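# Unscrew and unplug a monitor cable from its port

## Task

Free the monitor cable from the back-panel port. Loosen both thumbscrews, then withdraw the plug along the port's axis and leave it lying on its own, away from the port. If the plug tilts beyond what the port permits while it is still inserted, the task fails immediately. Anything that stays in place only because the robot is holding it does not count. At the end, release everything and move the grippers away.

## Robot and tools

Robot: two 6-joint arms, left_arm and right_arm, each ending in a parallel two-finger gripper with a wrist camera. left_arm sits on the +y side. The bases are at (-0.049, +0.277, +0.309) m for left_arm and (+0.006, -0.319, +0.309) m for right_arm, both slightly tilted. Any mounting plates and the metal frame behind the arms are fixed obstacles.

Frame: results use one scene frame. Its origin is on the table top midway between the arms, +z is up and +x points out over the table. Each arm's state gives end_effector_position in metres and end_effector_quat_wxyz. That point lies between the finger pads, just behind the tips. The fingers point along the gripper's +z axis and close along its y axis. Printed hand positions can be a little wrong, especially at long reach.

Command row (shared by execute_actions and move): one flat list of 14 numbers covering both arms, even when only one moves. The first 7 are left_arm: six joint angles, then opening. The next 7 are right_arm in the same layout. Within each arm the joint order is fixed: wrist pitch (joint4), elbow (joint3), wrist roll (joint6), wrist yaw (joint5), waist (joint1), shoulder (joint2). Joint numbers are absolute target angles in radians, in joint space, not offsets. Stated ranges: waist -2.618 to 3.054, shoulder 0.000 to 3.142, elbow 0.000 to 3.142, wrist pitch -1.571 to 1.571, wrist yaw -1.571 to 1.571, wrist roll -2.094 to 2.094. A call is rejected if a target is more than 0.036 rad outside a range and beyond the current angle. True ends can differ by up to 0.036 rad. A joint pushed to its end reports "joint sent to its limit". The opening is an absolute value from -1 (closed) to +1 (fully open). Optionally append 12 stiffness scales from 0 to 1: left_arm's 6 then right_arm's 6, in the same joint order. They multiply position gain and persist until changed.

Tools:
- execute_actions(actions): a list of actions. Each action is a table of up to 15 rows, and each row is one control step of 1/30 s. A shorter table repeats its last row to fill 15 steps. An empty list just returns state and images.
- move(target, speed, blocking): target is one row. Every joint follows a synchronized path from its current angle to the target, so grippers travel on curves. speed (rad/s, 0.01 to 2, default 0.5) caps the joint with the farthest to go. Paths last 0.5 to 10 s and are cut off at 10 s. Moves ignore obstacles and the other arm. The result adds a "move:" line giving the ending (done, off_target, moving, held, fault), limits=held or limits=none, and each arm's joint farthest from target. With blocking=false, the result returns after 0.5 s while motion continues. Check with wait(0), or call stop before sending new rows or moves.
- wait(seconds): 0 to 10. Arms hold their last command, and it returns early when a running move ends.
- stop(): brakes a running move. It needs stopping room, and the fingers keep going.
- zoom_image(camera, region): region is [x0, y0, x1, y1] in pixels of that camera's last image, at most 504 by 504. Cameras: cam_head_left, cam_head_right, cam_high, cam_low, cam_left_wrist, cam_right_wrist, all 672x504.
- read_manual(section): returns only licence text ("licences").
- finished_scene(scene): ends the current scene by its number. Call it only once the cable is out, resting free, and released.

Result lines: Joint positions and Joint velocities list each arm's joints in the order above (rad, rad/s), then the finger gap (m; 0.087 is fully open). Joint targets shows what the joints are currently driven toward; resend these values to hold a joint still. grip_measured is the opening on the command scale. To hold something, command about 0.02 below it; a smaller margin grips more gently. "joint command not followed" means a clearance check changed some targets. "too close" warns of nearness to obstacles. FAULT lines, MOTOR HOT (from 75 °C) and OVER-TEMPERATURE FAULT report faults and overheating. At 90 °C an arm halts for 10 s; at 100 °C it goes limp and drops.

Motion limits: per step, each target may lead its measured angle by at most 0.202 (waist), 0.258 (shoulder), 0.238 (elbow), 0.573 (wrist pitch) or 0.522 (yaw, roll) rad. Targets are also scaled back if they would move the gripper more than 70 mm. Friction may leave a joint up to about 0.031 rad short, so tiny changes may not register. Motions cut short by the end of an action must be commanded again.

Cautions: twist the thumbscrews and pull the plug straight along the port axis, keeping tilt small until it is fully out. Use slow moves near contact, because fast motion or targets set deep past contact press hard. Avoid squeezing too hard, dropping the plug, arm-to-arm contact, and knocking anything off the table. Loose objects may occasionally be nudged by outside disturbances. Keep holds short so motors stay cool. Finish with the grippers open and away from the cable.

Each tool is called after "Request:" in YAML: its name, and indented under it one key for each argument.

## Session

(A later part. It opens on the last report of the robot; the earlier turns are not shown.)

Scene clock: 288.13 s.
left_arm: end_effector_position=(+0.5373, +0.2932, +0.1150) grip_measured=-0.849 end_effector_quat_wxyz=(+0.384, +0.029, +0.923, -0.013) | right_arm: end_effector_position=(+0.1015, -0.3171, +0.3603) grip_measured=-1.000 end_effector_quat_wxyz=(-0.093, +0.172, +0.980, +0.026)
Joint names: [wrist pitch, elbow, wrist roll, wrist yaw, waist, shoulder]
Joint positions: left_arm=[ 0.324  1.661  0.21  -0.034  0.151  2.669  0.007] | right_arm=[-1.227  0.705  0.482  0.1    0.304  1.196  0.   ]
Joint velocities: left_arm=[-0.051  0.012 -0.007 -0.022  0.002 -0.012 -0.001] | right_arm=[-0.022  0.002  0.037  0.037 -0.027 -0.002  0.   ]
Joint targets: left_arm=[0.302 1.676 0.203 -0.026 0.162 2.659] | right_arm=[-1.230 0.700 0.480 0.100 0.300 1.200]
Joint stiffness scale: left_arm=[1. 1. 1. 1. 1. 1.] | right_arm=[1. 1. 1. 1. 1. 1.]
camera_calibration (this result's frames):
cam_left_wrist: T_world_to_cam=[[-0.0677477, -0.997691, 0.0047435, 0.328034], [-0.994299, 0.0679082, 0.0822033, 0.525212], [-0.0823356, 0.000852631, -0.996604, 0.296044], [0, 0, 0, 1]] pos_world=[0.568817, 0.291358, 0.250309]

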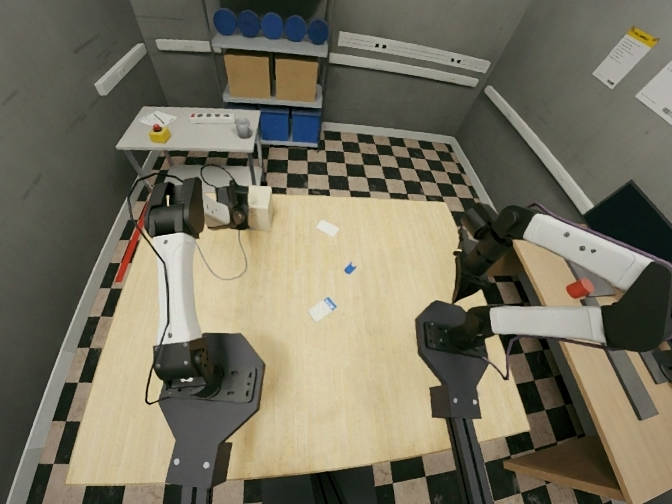

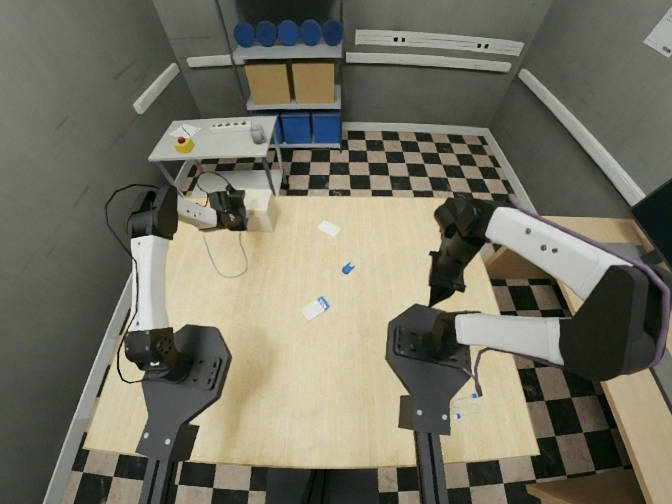

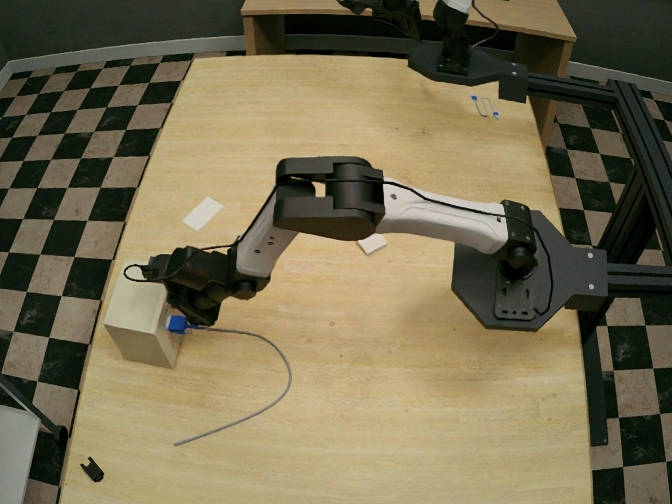

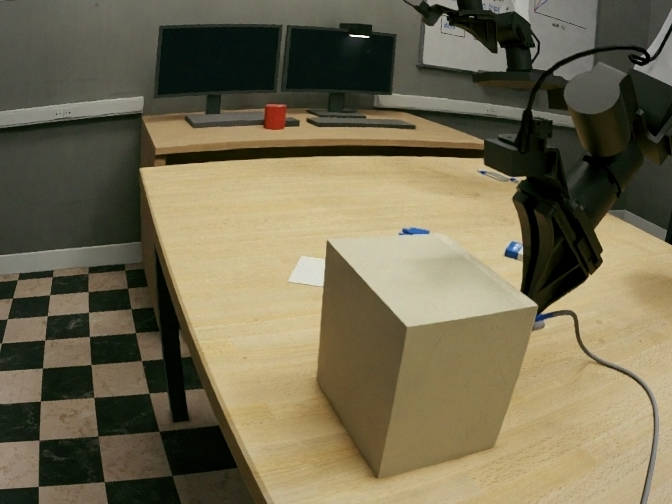

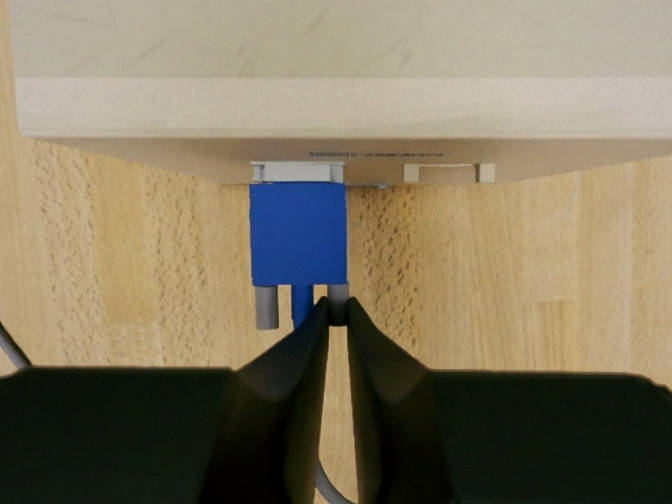

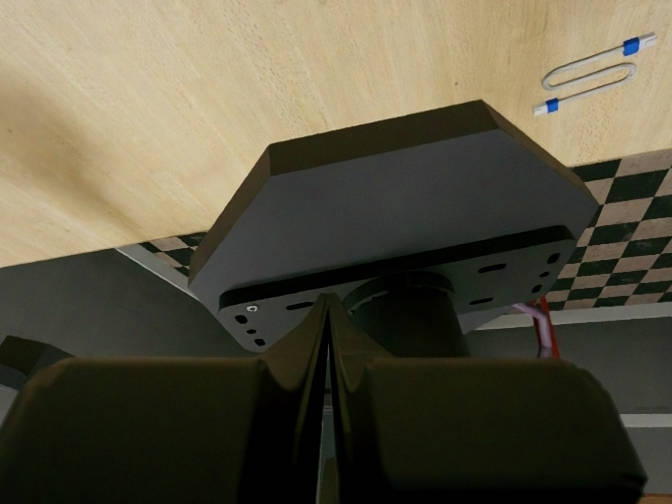

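Request:
execute_actions:
  actions:
    - [[0.302,1.676,0.203,-0.026,0.1625,2.659,-0.8,-1.23,0.7,0.48,0.1,0.3,1.2,-1],[0.302,1.676,0.203,-0.026,0.1625,2.659,-0.76,-1.23,0.7,0.48,0.1,0.3,1.2,-1],[0.32,1.66,0.215,-0.05,0.15,2.675,-0.76,-1.23,0.7,0.48,0.1,0.3,1.2,-1],[0.337,1.645,0.235,-0.087,0.139,2.686,-0.76,-1.23,0.7,0.48,0.1,0.3,1.2,-1],[0.344,1.636,0.249,-0.112,0.13,2.687,-0.76,-1.23,0.7,0.48,0.1,0.3,1.2,-1],[0.352,1.634,0.262,-0.137,0.122,2.689,-0.76,-1.23,0.7,0.48,0.1,0.3,1.2,-1],[0.36,1.632,0.276,-0.162,0.113,2.692,-0.76,-1.23,0.7,0.48,0.1,0.3,1.2,-1],[0.367,1.63,0.29,-0.187,0.105,2.695,-0.74,-1.23,0.7,0.48,0.1,0.3,1.2,-1],[0.376,1.629,0.305,-0.211,0.097,2.698,-0.74,-1.23,0.7,0.48,0.1,0.3,1.2,-1],[0.385,1.629,0.32,-0.235,0.089,2.702,-0.74,-1.23,0.7,0.48,0.1,0.3,1.2,-1],[0.394,1.629,0.336,-0.26,0.081,2.706,-0.74,-1.23,0.7,0.48,0.1,0.3,1.2,-1],[0.404,1.645,0.351,-0.283,0.073,2.711,-0.74,-1.23,0.7,0.48,0.1,0.3,1.2,-1],[0.414,1.662,0.368,-0.307,0.066,2.716,-0.74,-1.23,0.7,0.48,0.1,0.3,1.2,-1],[0.424,1.663,0.384,-0.33,0.058,2.721,-0.74,-1.23,0.7,0.48,0.1,0.3,1.2,-1],[0.435,1.665,0.402,-0.354,0.051,2.727,-0.74,-1.23,0.7,0.48,0.1,0.3,1.2,-1]]
    - [[0.446,1.666,0.419,-0.376,0.043,2.734,-0.74,-1.23,0.7,0.48,0.1,0.3,1.2,-1],[0.458,1.669,0.438,-0.399,0.036,2.741,-0.74,-1.23,0.7,0.48,0.1,0.3,1.2,-1],[0.47,1.671,0.456,-0.421,0.029,2.748,-0.74,-1.23,0.7,0.48,0.1,0.3,1.2,-1],[0.482,1.674,0.475,-0.444,0.022,2.756,-0.74,-1.23,0.7,0.48,0.1,0.3,1.2,-1],[0.495,1.678,0.495,-0.466,0.016,2.764,-0.74,-1.23,0.7,0.48,0.1,0.3,1.2,-1],[0.508,1.682,0.514,-0.487,0.009,2.773,-0.74,-1.23,0.7,0.48,0.1,0.3,1.2,-1],[0.522,1.686,0.535,-0.509,0.002,2.782,-0.74,-1.23,0.7,0.48,0.1,0.3,1.2,-1],[0.536,1.691,0.556,-0.531,-0.004,2.791,-0.74,-1.23,0.7,0.48,0.1,0.3,1.2,-1],[0.55,1.696,0.577,-0.552,-0.01,2.801,-0.74,-1.23,0.7,0.48,0.1,0.3,1.2,-1],[0.564,1.701,0.599,-0.572,-0.016,2.812,-0.74,-1.23,0.7,0.48,0.1,0.3,1.2,-1],[0.579,1.707,0.621,-0.593,-0.022,2.823,-0.74,-1.23,0.7,0.48,0.1,0.3,1.2,-1],[0.595,1.714,0.643,-0.614,-0.028,2.834,-0.74,-1.23,0.7,0.48,0.1,0.3,1.2,-1],[0.611,1.721,0.666,-0.634,-0.034,2.846,-0.74,-1.23,0.7,0.48,0.1,0.3,1.2,-1],[0.627,1.728,0.69,-0.654,-0.04,2.858,-0.74,-1.23,0.7,0.48,0.1,0.3,1.2,-1],[0.644,1.736,0.713,-0.674,-0.045,2.871,-0.74,-1.23,0.7,0.48,0.1,0.3,1.2,-1]]

Request:
execute_actions:
  actions:
    - [[0.657,1.744,0.726,-0.685,-0.05,2.884,-0.74,-1.23,0.7,0.48,0.1,0.3,1.2,-1]]

Request:
zoom_image:
  camera: "cam_left_wrist"
  region: [220,150,440,370]

Scene clock: 291.97 s.
left_arm: end_effector_position=(+0.5363, +0.2904, +0.1119) grip_measured=-0.740 end_effector_quat_wxyz=(+0.369, +0.147, +0.875, +0.276) | right_arm: end_effector_position=(+0.1015, -0.3171, +0.3603) grip_measured=-1.000 end_effector_quat_wxyz=(-0.093, +0.172, +0.980, +0.026)
Joint names: [wrist pitch, elbow, wrist roll, wrist yaw, waist, shoulder]
Joint positions: left_arm=[ 0.578  1.709  0.614 -0.591 -0.024  2.827  0.011] | right_arm=[-1.227  0.705  0.482  0.1    0.304  1.196  0.   ]
Joint velocities: left_arm=[ 0.403  0.208  0.637 -0.711 -0.164  0.349 -0.001] | right_arm=[-0.051 -0.022 -0.022 -0.037  0.017 -0.002  0.   ]
Joint targets: left_arm=[0.644 1.736 0.713 -0.674 -0.045 2.871] | right_arm=[-1.230 0.700 0.480 0.100 0.300 1.200]
Joint stiffness scale: left_arm=[1. 1. 1. 1. 1. 1.] | right_arm=[1. 1. 1. 1. 1. 1.]
camera_calibration (this result's frames):
cam_left_wrist: T_world_to_cam=[[-0.0584447, -0.805946, -0.589098, 0.330929], [-0.996814, 0.0150273, 0.0783356, 0.541871], [-0.0542817, 0.591799, -0.804256, 0.0846533], [0, 0, 0, 1]] pos_world=[0.56408, 0.20847, 0.220585]

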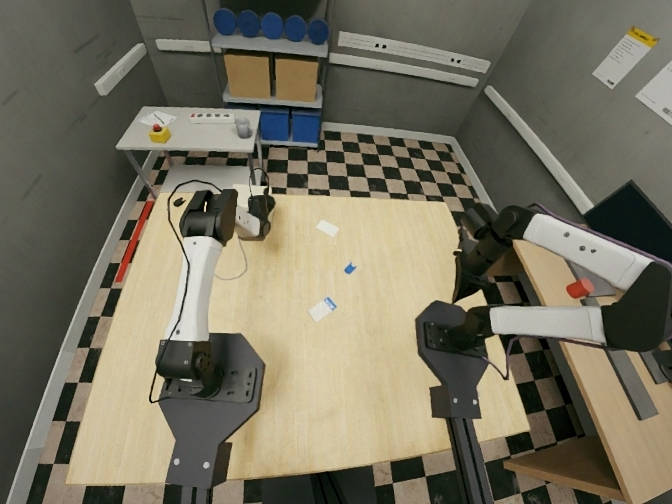

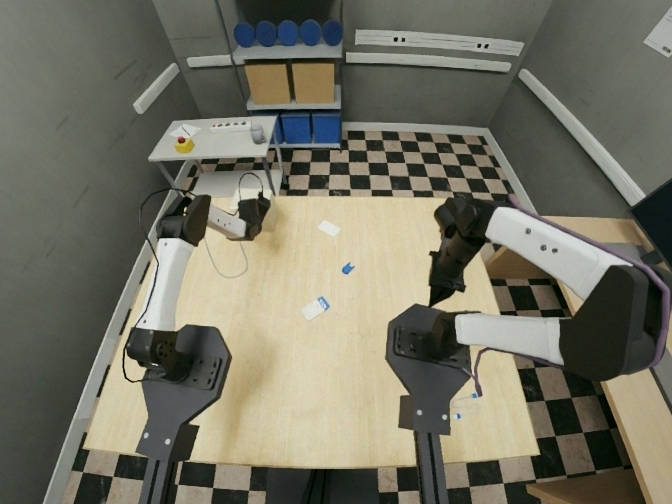

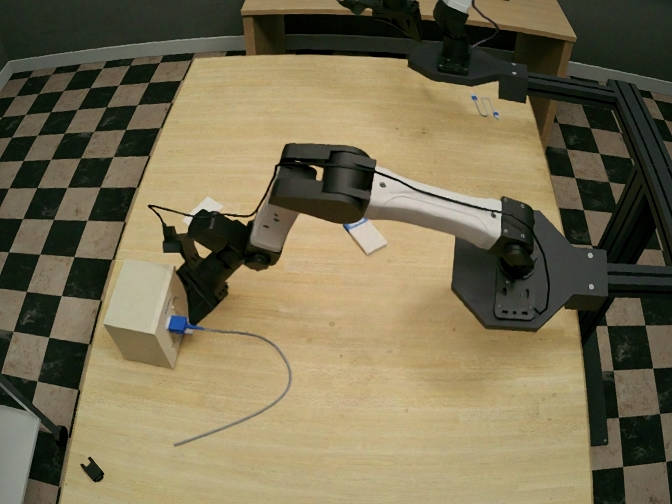

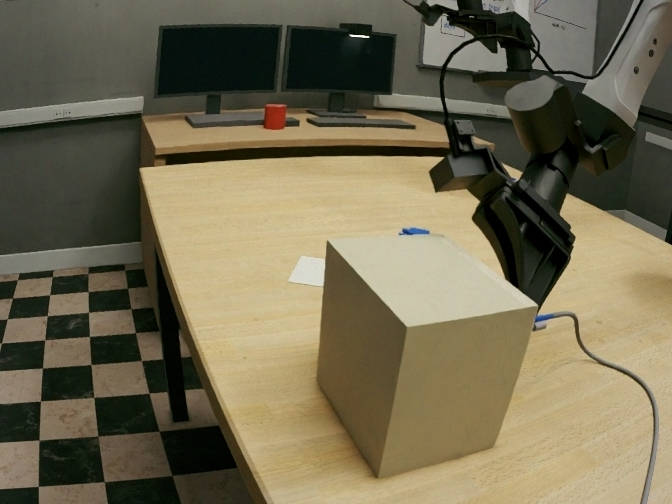

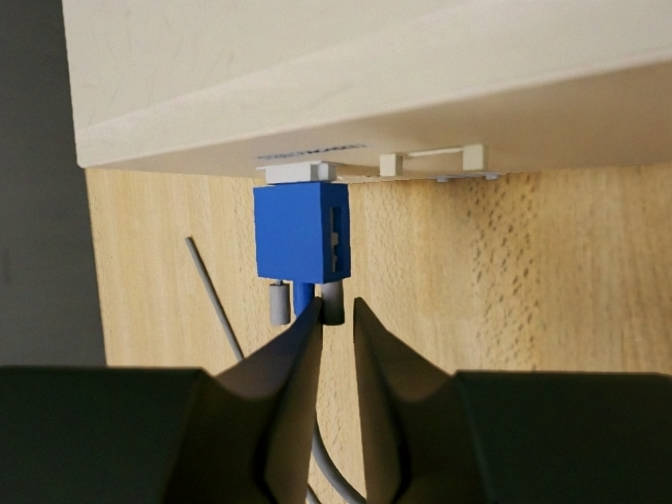

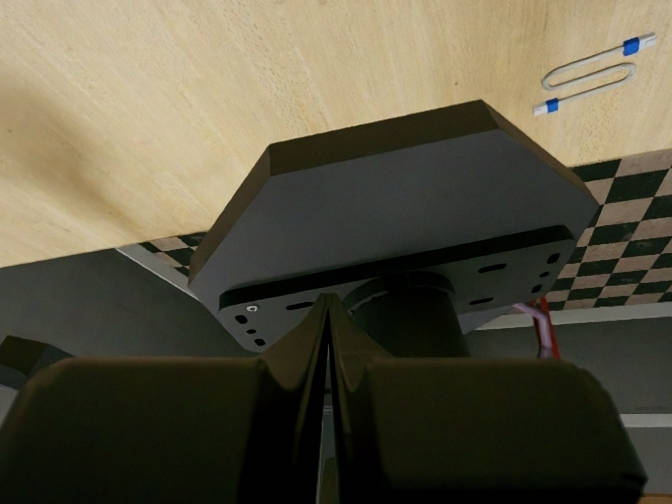

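Scene clock: 292.47 s.
left_arm: end_effector_position=(+0.5362, +0.2913, +0.1128) grip_measured=-0.740 end_effector_quat_wxyz=(+0.366, +0.164, +0.859, +0.318) | right_arm: end_effector_position=(+0.1015, -0.3171, +0.3603) grip_measured=-1.000 end_effector_quat_wxyz=(-0.093, +0.172, +0.980, +0.026)
Joint names: [wrist pitch, elbow, wrist roll, wrist yaw, waist, shoulder]
Joint positions: left_arm=[ 0.647  1.729  0.702 -0.659 -0.042  2.867  0.011] | right_arm=[-1.227  0.705  0.482  0.1    0.304  1.196  0.   ]
Joint velocities: left_arm=[ 0.022 -0.007 -0.022 -0.007  0.002  0.012  0.   ] | right_arm=[-0.007 -0.012 -0.022  0.022  0.002  0.012  0.   ]
Joint targets: left_arm=[0.657 1.744 0.726 -0.685 -0.050 2.884] | right_arm=[-1.230 0.700 0.480 0.100 0.300 1.200]
Joint stiffness scale: left_arm=[1. 1. 1. 1. 1. 1.] | right_arm=[1. 1. 1. 1. 1. 1.]
camera_calibration (this result's frames):
cam_left_wrist: T_world_to_cam=[[-0.0532732, -0.746104, -0.663694, 0.320413], [-0.997489, 0.00869589, 0.0702904, 0.544746], [-0.0466726, 0.665772, -0.744694, 0.0525209], [0, 0, 0, 1]] pos_world=[0.562899, 0.199358, 0.213478]

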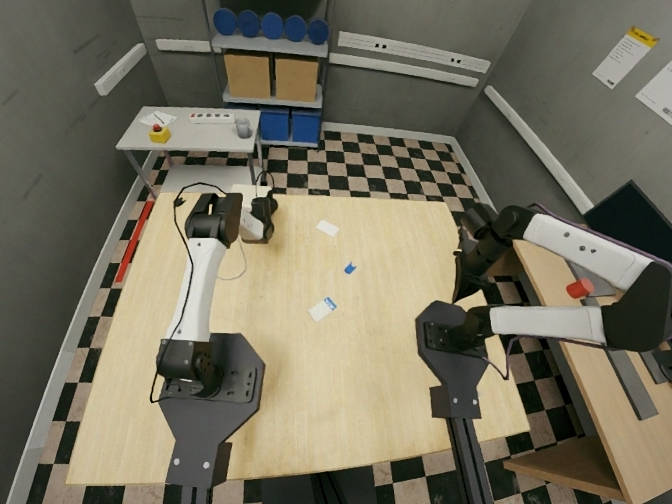

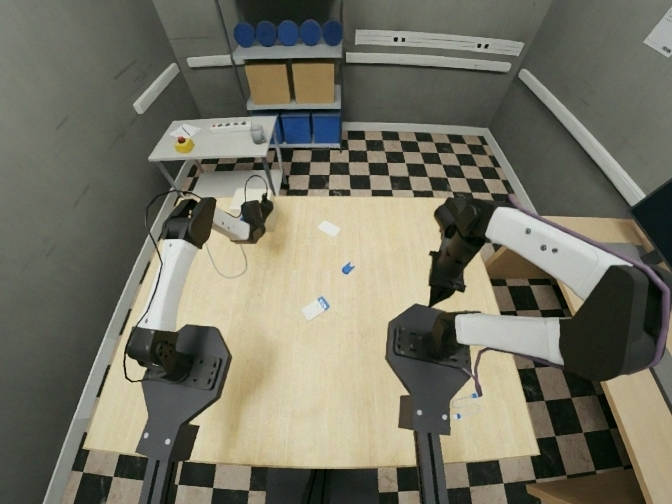

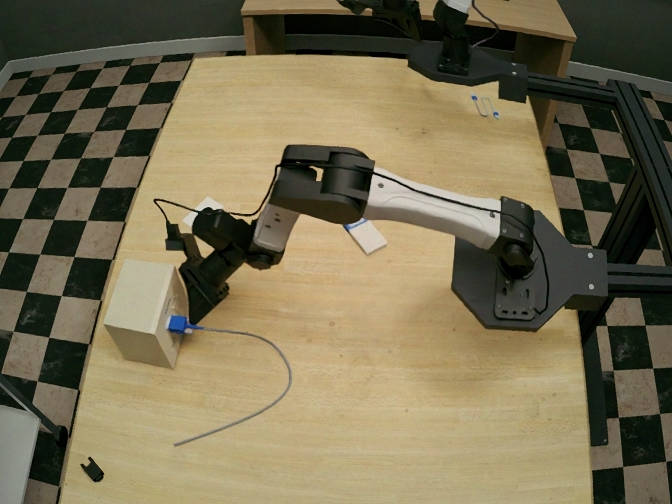

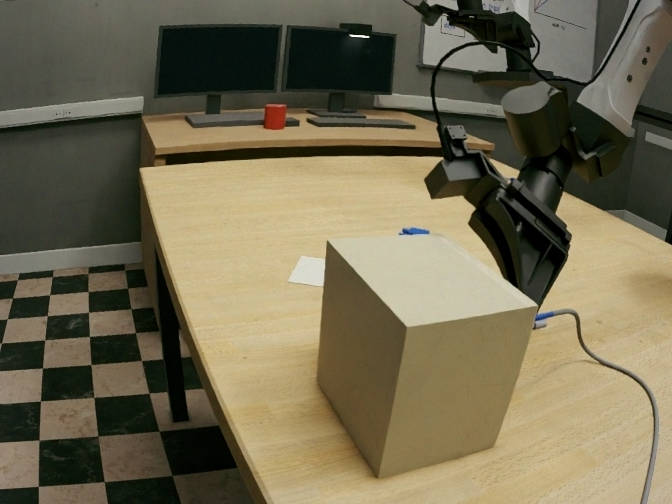

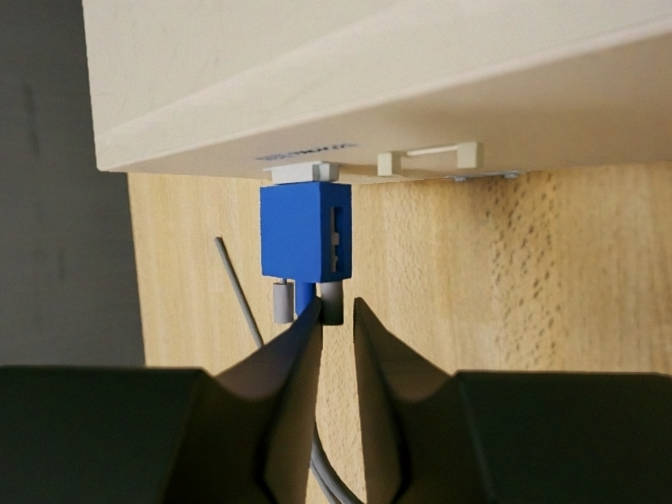

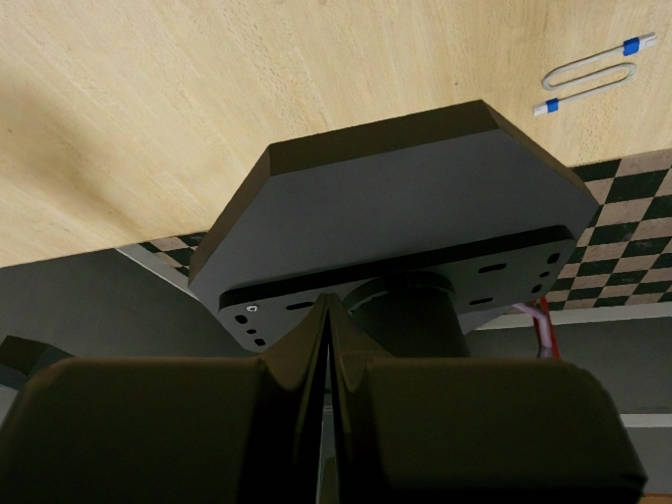

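Region (220, 150, 440, 370) of cam_left_wrist's 672x504 image, scaled by 2.291, with more detail than that image has.

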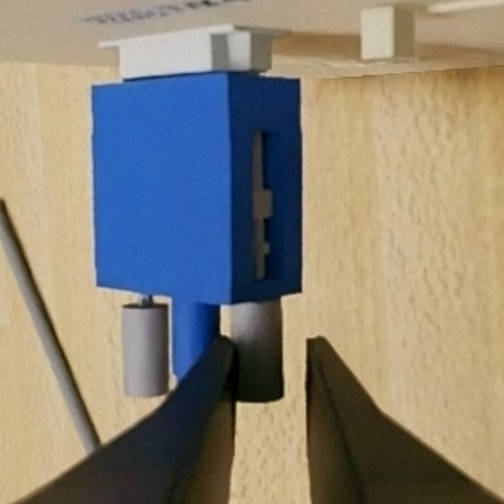

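Request:
execute_actions:
  actions:
    - [[0.657,1.744,0.726,-0.69,-0.05,2.884,-0.78,-1.23,0.7,0.48,0.1,0.3,1.2,-1],[0.657,1.744,0.726,-0.69,-0.05,2.884,-0.81,-1.23,0.7,0.48,0.1,0.3,1.2,-1],[0.657,1.744,0.726,-0.69,-0.05,2.884,-0.84,-1.23,0.7,0.48,0.1,0.3,1.2,-1],[0.657,1.744,0.726,-0.69,-0.05,2.884,-0.87,-1.23,0.7,0.48,0.1,0.3,1.2,-1],[0.657,1.73,0.726,-0.69,-0.05,2.87,-0.9,-1.23,0.7,0.48,0.1,0.3,1.2,-1],[0.635,1.71,0.71,-0.67,-0.04,2.856,-0.9,-1.23,0.7,0.48,0.1,0.3,1.2,-1],[0.612,1.71,0.69,-0.65,-0.034,2.856,-0.9,-1.23,0.7,0.48,0.1,0.3,1.2,-1],[0.595,1.71,0.668,-0.627,-0.029,2.856,-0.9,-1.23,0.7,0.48,0.1,0.3,1.2,-1],[0.579,1.702,0.645,-0.608,-0.023,2.843,-0.9,-1.23,0.7,0.48,0.1,0.3,1.2,-1],[0.563,1.694,0.622,-0.588,-0.018,2.83,-0.9,-1.23,0.7,0.48,0.1,0.3,1.2,-1],[0.548,1.687,0.6,-0.567,-0.012,2.818,-0.9,-1.23,0.7,0.48,0.1,0.3,1.2,-1],[0.533,1.68,0.578,-0.547,-0.006,2.806,-0.9,-1.23,0.7,0.48,0.1,0.3,1.2,-1],[0.518,1.674,0.557,-0.526,0,2.795,-0.9,-1.23,0.7,0.48,0.1,0.3,1.2,-1],[0.504,1.667,0.536,-0.505,0.006,2.784,-0.9,-1.23,0.7,0.48,0.1,0.3,1.2,-1],[0.49,1.662,0.515,-0.484,0.012,2.774,-0.9,-1.23,0.7,0.48,0.1,0.3,1.2,-1]]

Request:
execute_actions:
  actions:
    - [[0.476,1.657,0.495,-0.463,0.0185,2.764,-0.9,-1.23,0.7,0.48,0.1,0.3,1.2,-1],[0.464,1.652,0.475,-0.441,0.025,2.755,-0.9,-1.23,0.7,0.48,0.1,0.3,1.2,-1],[0.451,1.647,0.456,-0.419,0.0316,2.746,-0.9,-1.23,0.7,0.48,0.1,0.3,1.2,-1],[0.438,1.644,0.437,-0.397,0.038,2.737,-0.9,-1.23,0.7,0.48,0.1,0.3,1.2,-1],[0.426,1.64,0.418,-0.375,0.045,2.729,-0.9,-1.23,0.7,0.48,0.1,0.3,1.2,-1],[0.415,1.637,0.4,-0.352,0.052,2.721,-0.9,-1.23,0.7,0.48,0.1,0.3,1.2,-1],[0.404,1.635,0.383,-0.329,0.059,2.714,-0.9,-1.23,0.7,0.48,0.1,0.3,1.2,-1],[0.393,1.632,0.365,-0.307,0.066,2.707,-0.9,-1.23,0.7,0.48,0.1,0.3,1.2,-1],[0.383,1.631,0.348,-0.283,0.074,2.701,-0.9,-1.23,0.7,0.48,0.1,0.3,1.2,-1],[0.372,1.629,0.332,-0.26,0.081,2.695,-0.9,-1.23,0.7,0.48,0.1,0.3,1.2,-1],[0.363,1.628,0.316,-0.236,0.089,2.69,-0.9,-1.23,0.7,0.48,0.1,0.3,1.2,-1],[0.354,1.628,0.301,-0.212,0.096,2.685,-0.9,-1.23,0.7,0.48,0.1,0.3,1.2,-1],[0.345,1.628,0.286,-0.188,0.104,2.68,-0.9,-1.23,0.7,0.48,0.1,0.3,1.2,-1],[0.336,1.645,0.27,-0.164,0.112,2.676,-0.9,-1.23,0.7,0.48,0.1,0.3,1.2,-1],[0.328,1.663,0.256,-0.14,0.12,2.672,-0.9,-1.23,0.7,0.48,0.1,0.3,1.2,-1]]
    - [[0.321,1.664,0.243,-0.115,0.1285,2.669,-0.9,-1.23,0.7,0.48,0.1,0.3,1.2,-1],[0.313,1.666,0.23,-0.09,0.137,2.666,-0.9,-1.23,0.7,0.48,0.1,0.3,1.2,-1],[0.306,1.668,0.217,-0.065,0.145,2.664,-0.9,-1.23,0.7,0.48,0.1,0.3,1.2,-1],[0.302,1.67,0.206,-0.04,0.154,2.662,-0.9,-1.23,0.7,0.48,0.1,0.3,1.2,-1],[0.302,1.673,0.203,-0.028,0.1625,2.66,-0.9,-1.23,0.7,0.48,0.1,0.3,1.2,-1],[0.302,1.676,0.203,-0.028,0.1625,2.658,-0.9,-1.23,0.7,0.48,0.1,0.3,1.2,-1]]

Request:
zoom_image:
  camera: "cam_left_wrist"
  region: [220,150,440,370]

Scene clock: 295.30 s.
left_arm: end_effector_position=(+0.5366, +0.2941, +0.1148) grip_measured=-0.851 end_effector_quat_wxyz=(+0.372, +0.142, +0.879, +0.263) | right_arm: end_effector_position=(+0.1015, -0.3171, +0.3603) grip_measured=-1.000 end_effector_quat_wxyz=(-0.093, +0.172, +0.980, +0.026)
Joint names: [wrist pitch, elbow, wrist roll, wrist yaw, waist, shoulder]
Joint positions: left_arm=[ 0.565  1.691  0.595 -0.562 -0.012  2.803  0.007] | right_arm=[-1.227  0.705  0.482  0.1    0.304  1.196  0.   ]
Joint velocities: left_arm=[-0.388 -0.183 -0.564  0.593  0.144 -0.32   0.001] | right_arm=[ 0.007 -0.002 -0.066 -0.007 -0.012 -0.007  0.   ]
Joint targets: left_arm=[0.490 1.662 0.515 -0.484 0.012 2.774] | right_arm=[-1.230 0.700 0.480 0.100 0.300 1.200]
Joint stiffness scale: left_arm=[1. 1. 1. 1. 1. 1.] | right_arm=[1. 1. 1. 1. 1. 1.]
camera_calibration (this result's frames):
cam_left_wrist: T_world_to_cam=[[-0.0587566, -0.822591, -0.56559, 0.338003], [-0.996845, 0.0180578, 0.0772945, 0.541085], [-0.0533685, 0.568347, -0.821057, 0.0931806], [0, 0, 0, 1]] pos_world=[0.56421, 0.215309, 0.225855]

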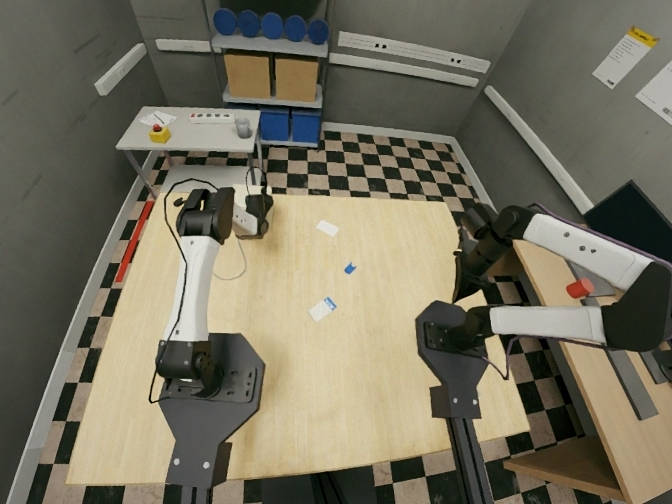

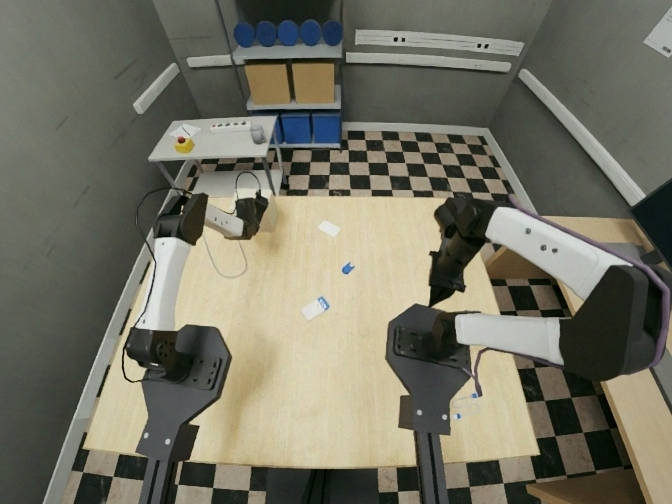

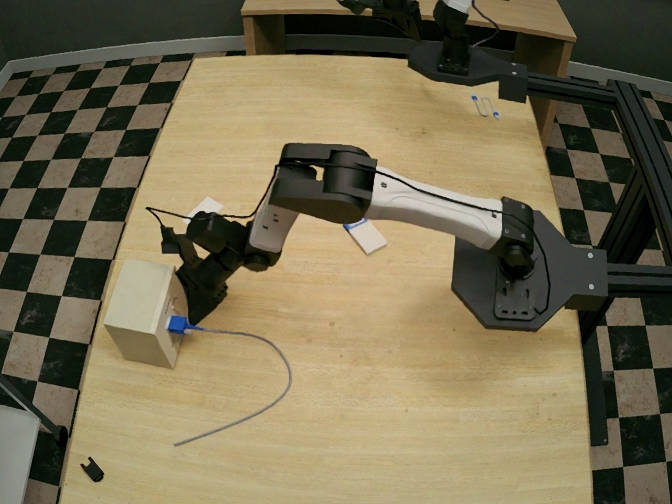

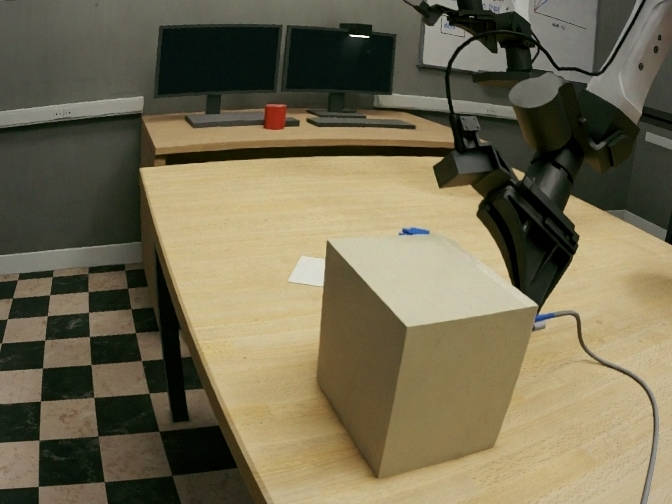

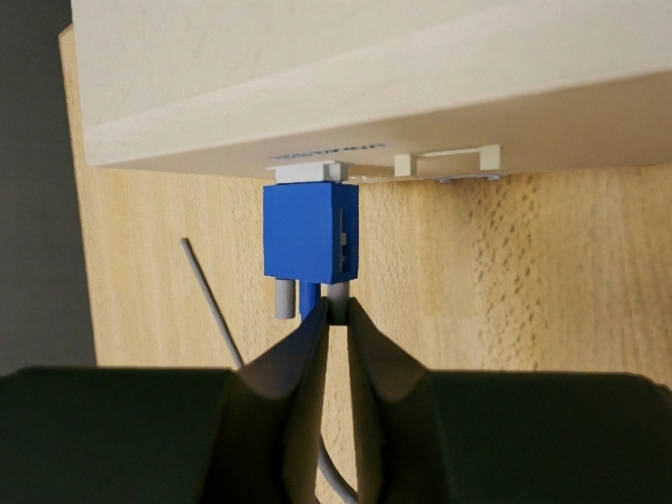

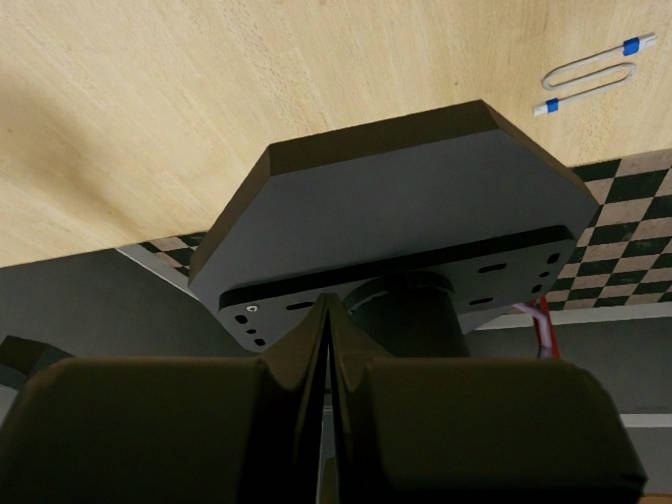

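Scene clock: 296.30 s.
left_arm: end_effector_position=(+0.5369, +0.2937, +0.1148) grip_measured=-0.850 end_effector_quat_wxyz=(+0.383, +0.030, +0.923, -0.011) | right_arm: end_effector_position=(+0.1015, -0.3171, +0.3603) grip_measured=-1.000 end_effector_quat_wxyz=(-0.093, +0.172, +0.980, +0.026)
Joint names: [wrist pitch, elbow, wrist roll, wrist yaw, waist, shoulder]
Joint positions: left_arm=[ 0.324  1.661  0.213 -0.038  0.151  2.669  0.007] | right_arm=[-1.227  0.705  0.482  0.1    0.304  1.196  0.   ]
Joint velocities: left_arm=[ 0.037  0.012 -0.037  0.022  0.007 -0.012 -0.001] | right_arm=[ 0.022 -0.002  0.051  0.037 -0.002 -0.007  0.   ]
Joint targets: left_arm=[0.302 1.676 0.203 -0.028 0.162 2.658] | right_arm=[-1.230 0.700 0.480 0.100 0.300 1.200]
Joint stiffness scale: left_arm=[1. 1. 1. 1. 1. 1.] | right_arm=[1. 1. 1. 1. 1. 1.]
camera_calibration (this result's frames):
cam_left_wrist: T_world_to_cam=[[-0.0683614, -0.997661, 0.0001219, 0.329315], [-0.994135, 0.0681301, 0.083986, 0.524496], [-0.0837978, 0.00562021, -0.996467, 0.295131], [0, 0, 0, 1]] pos_world=[0.568664, 0.291152, 0.249997]

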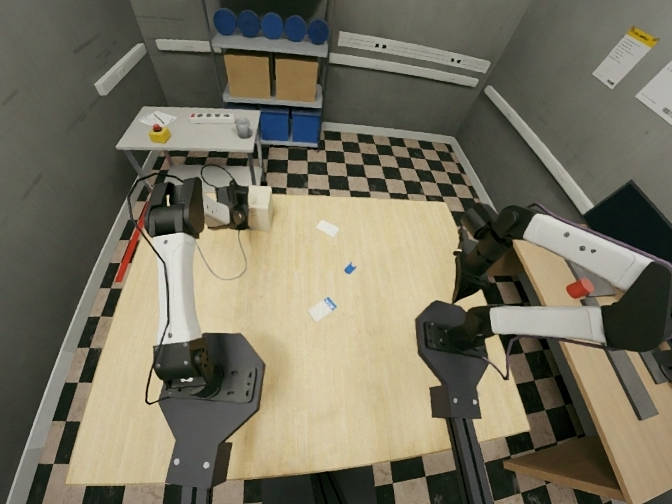

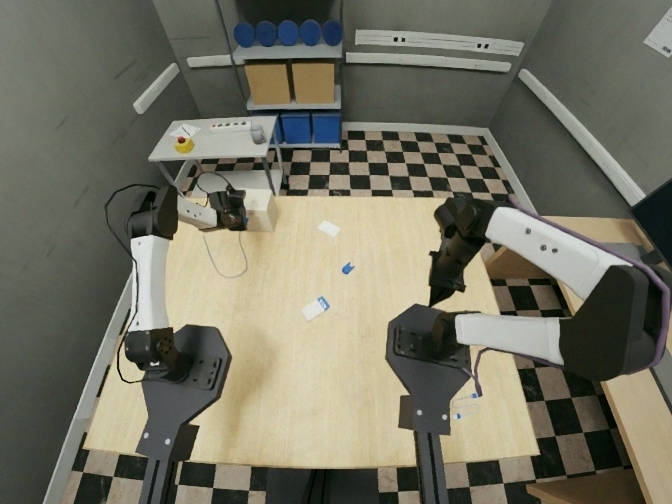

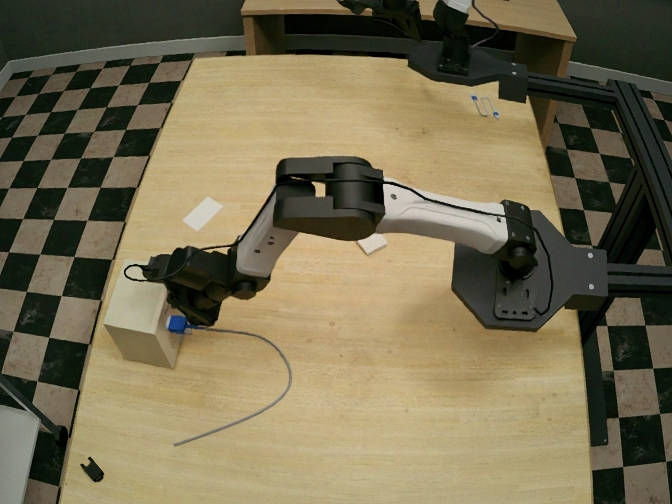

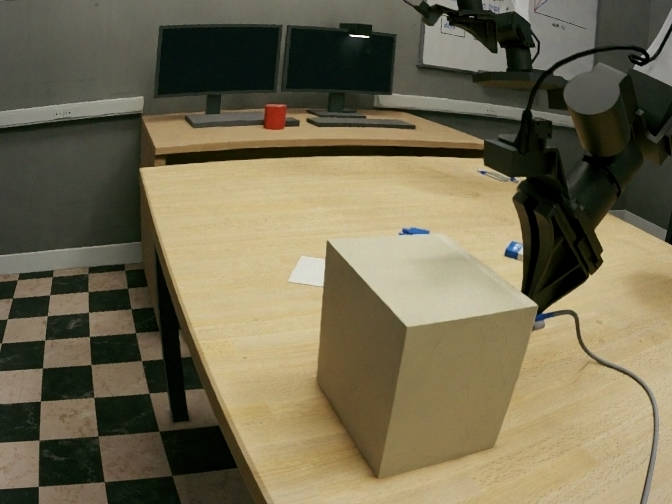

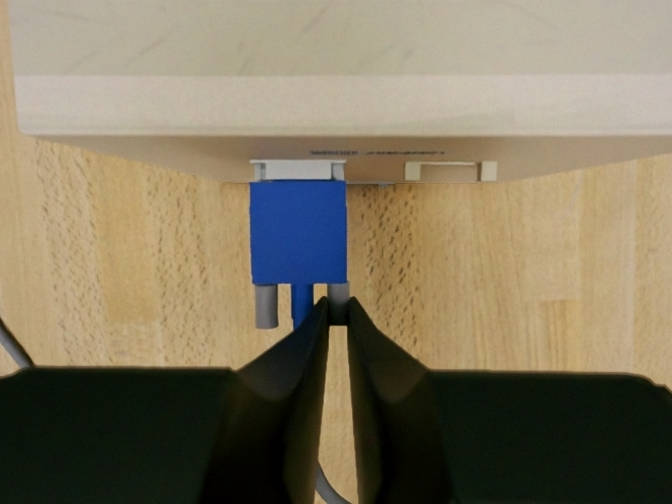

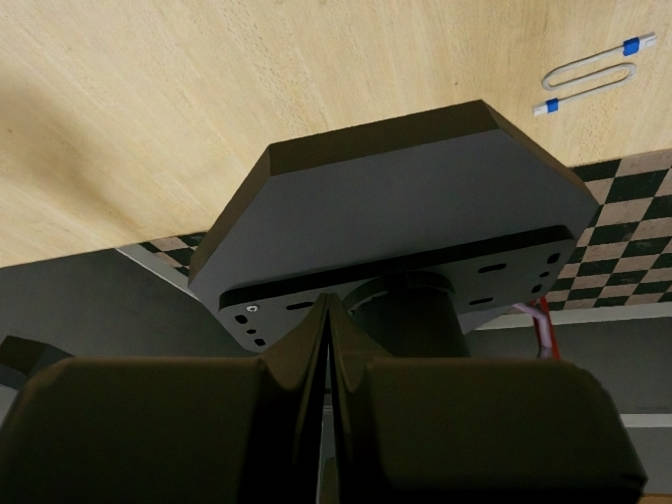

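Region (220, 150, 440, 370) of cam_left_wrist's 672x504 image, scaled by 2.291, with more detail than that image has.

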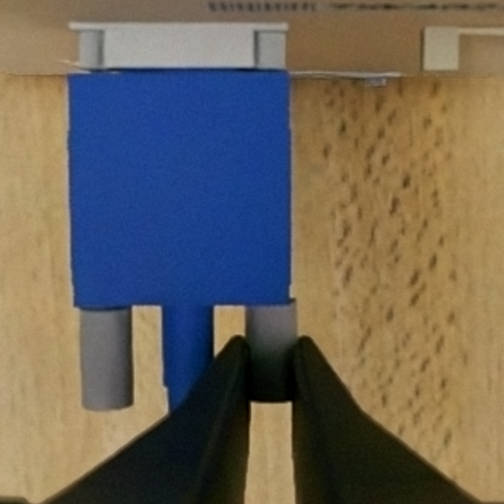

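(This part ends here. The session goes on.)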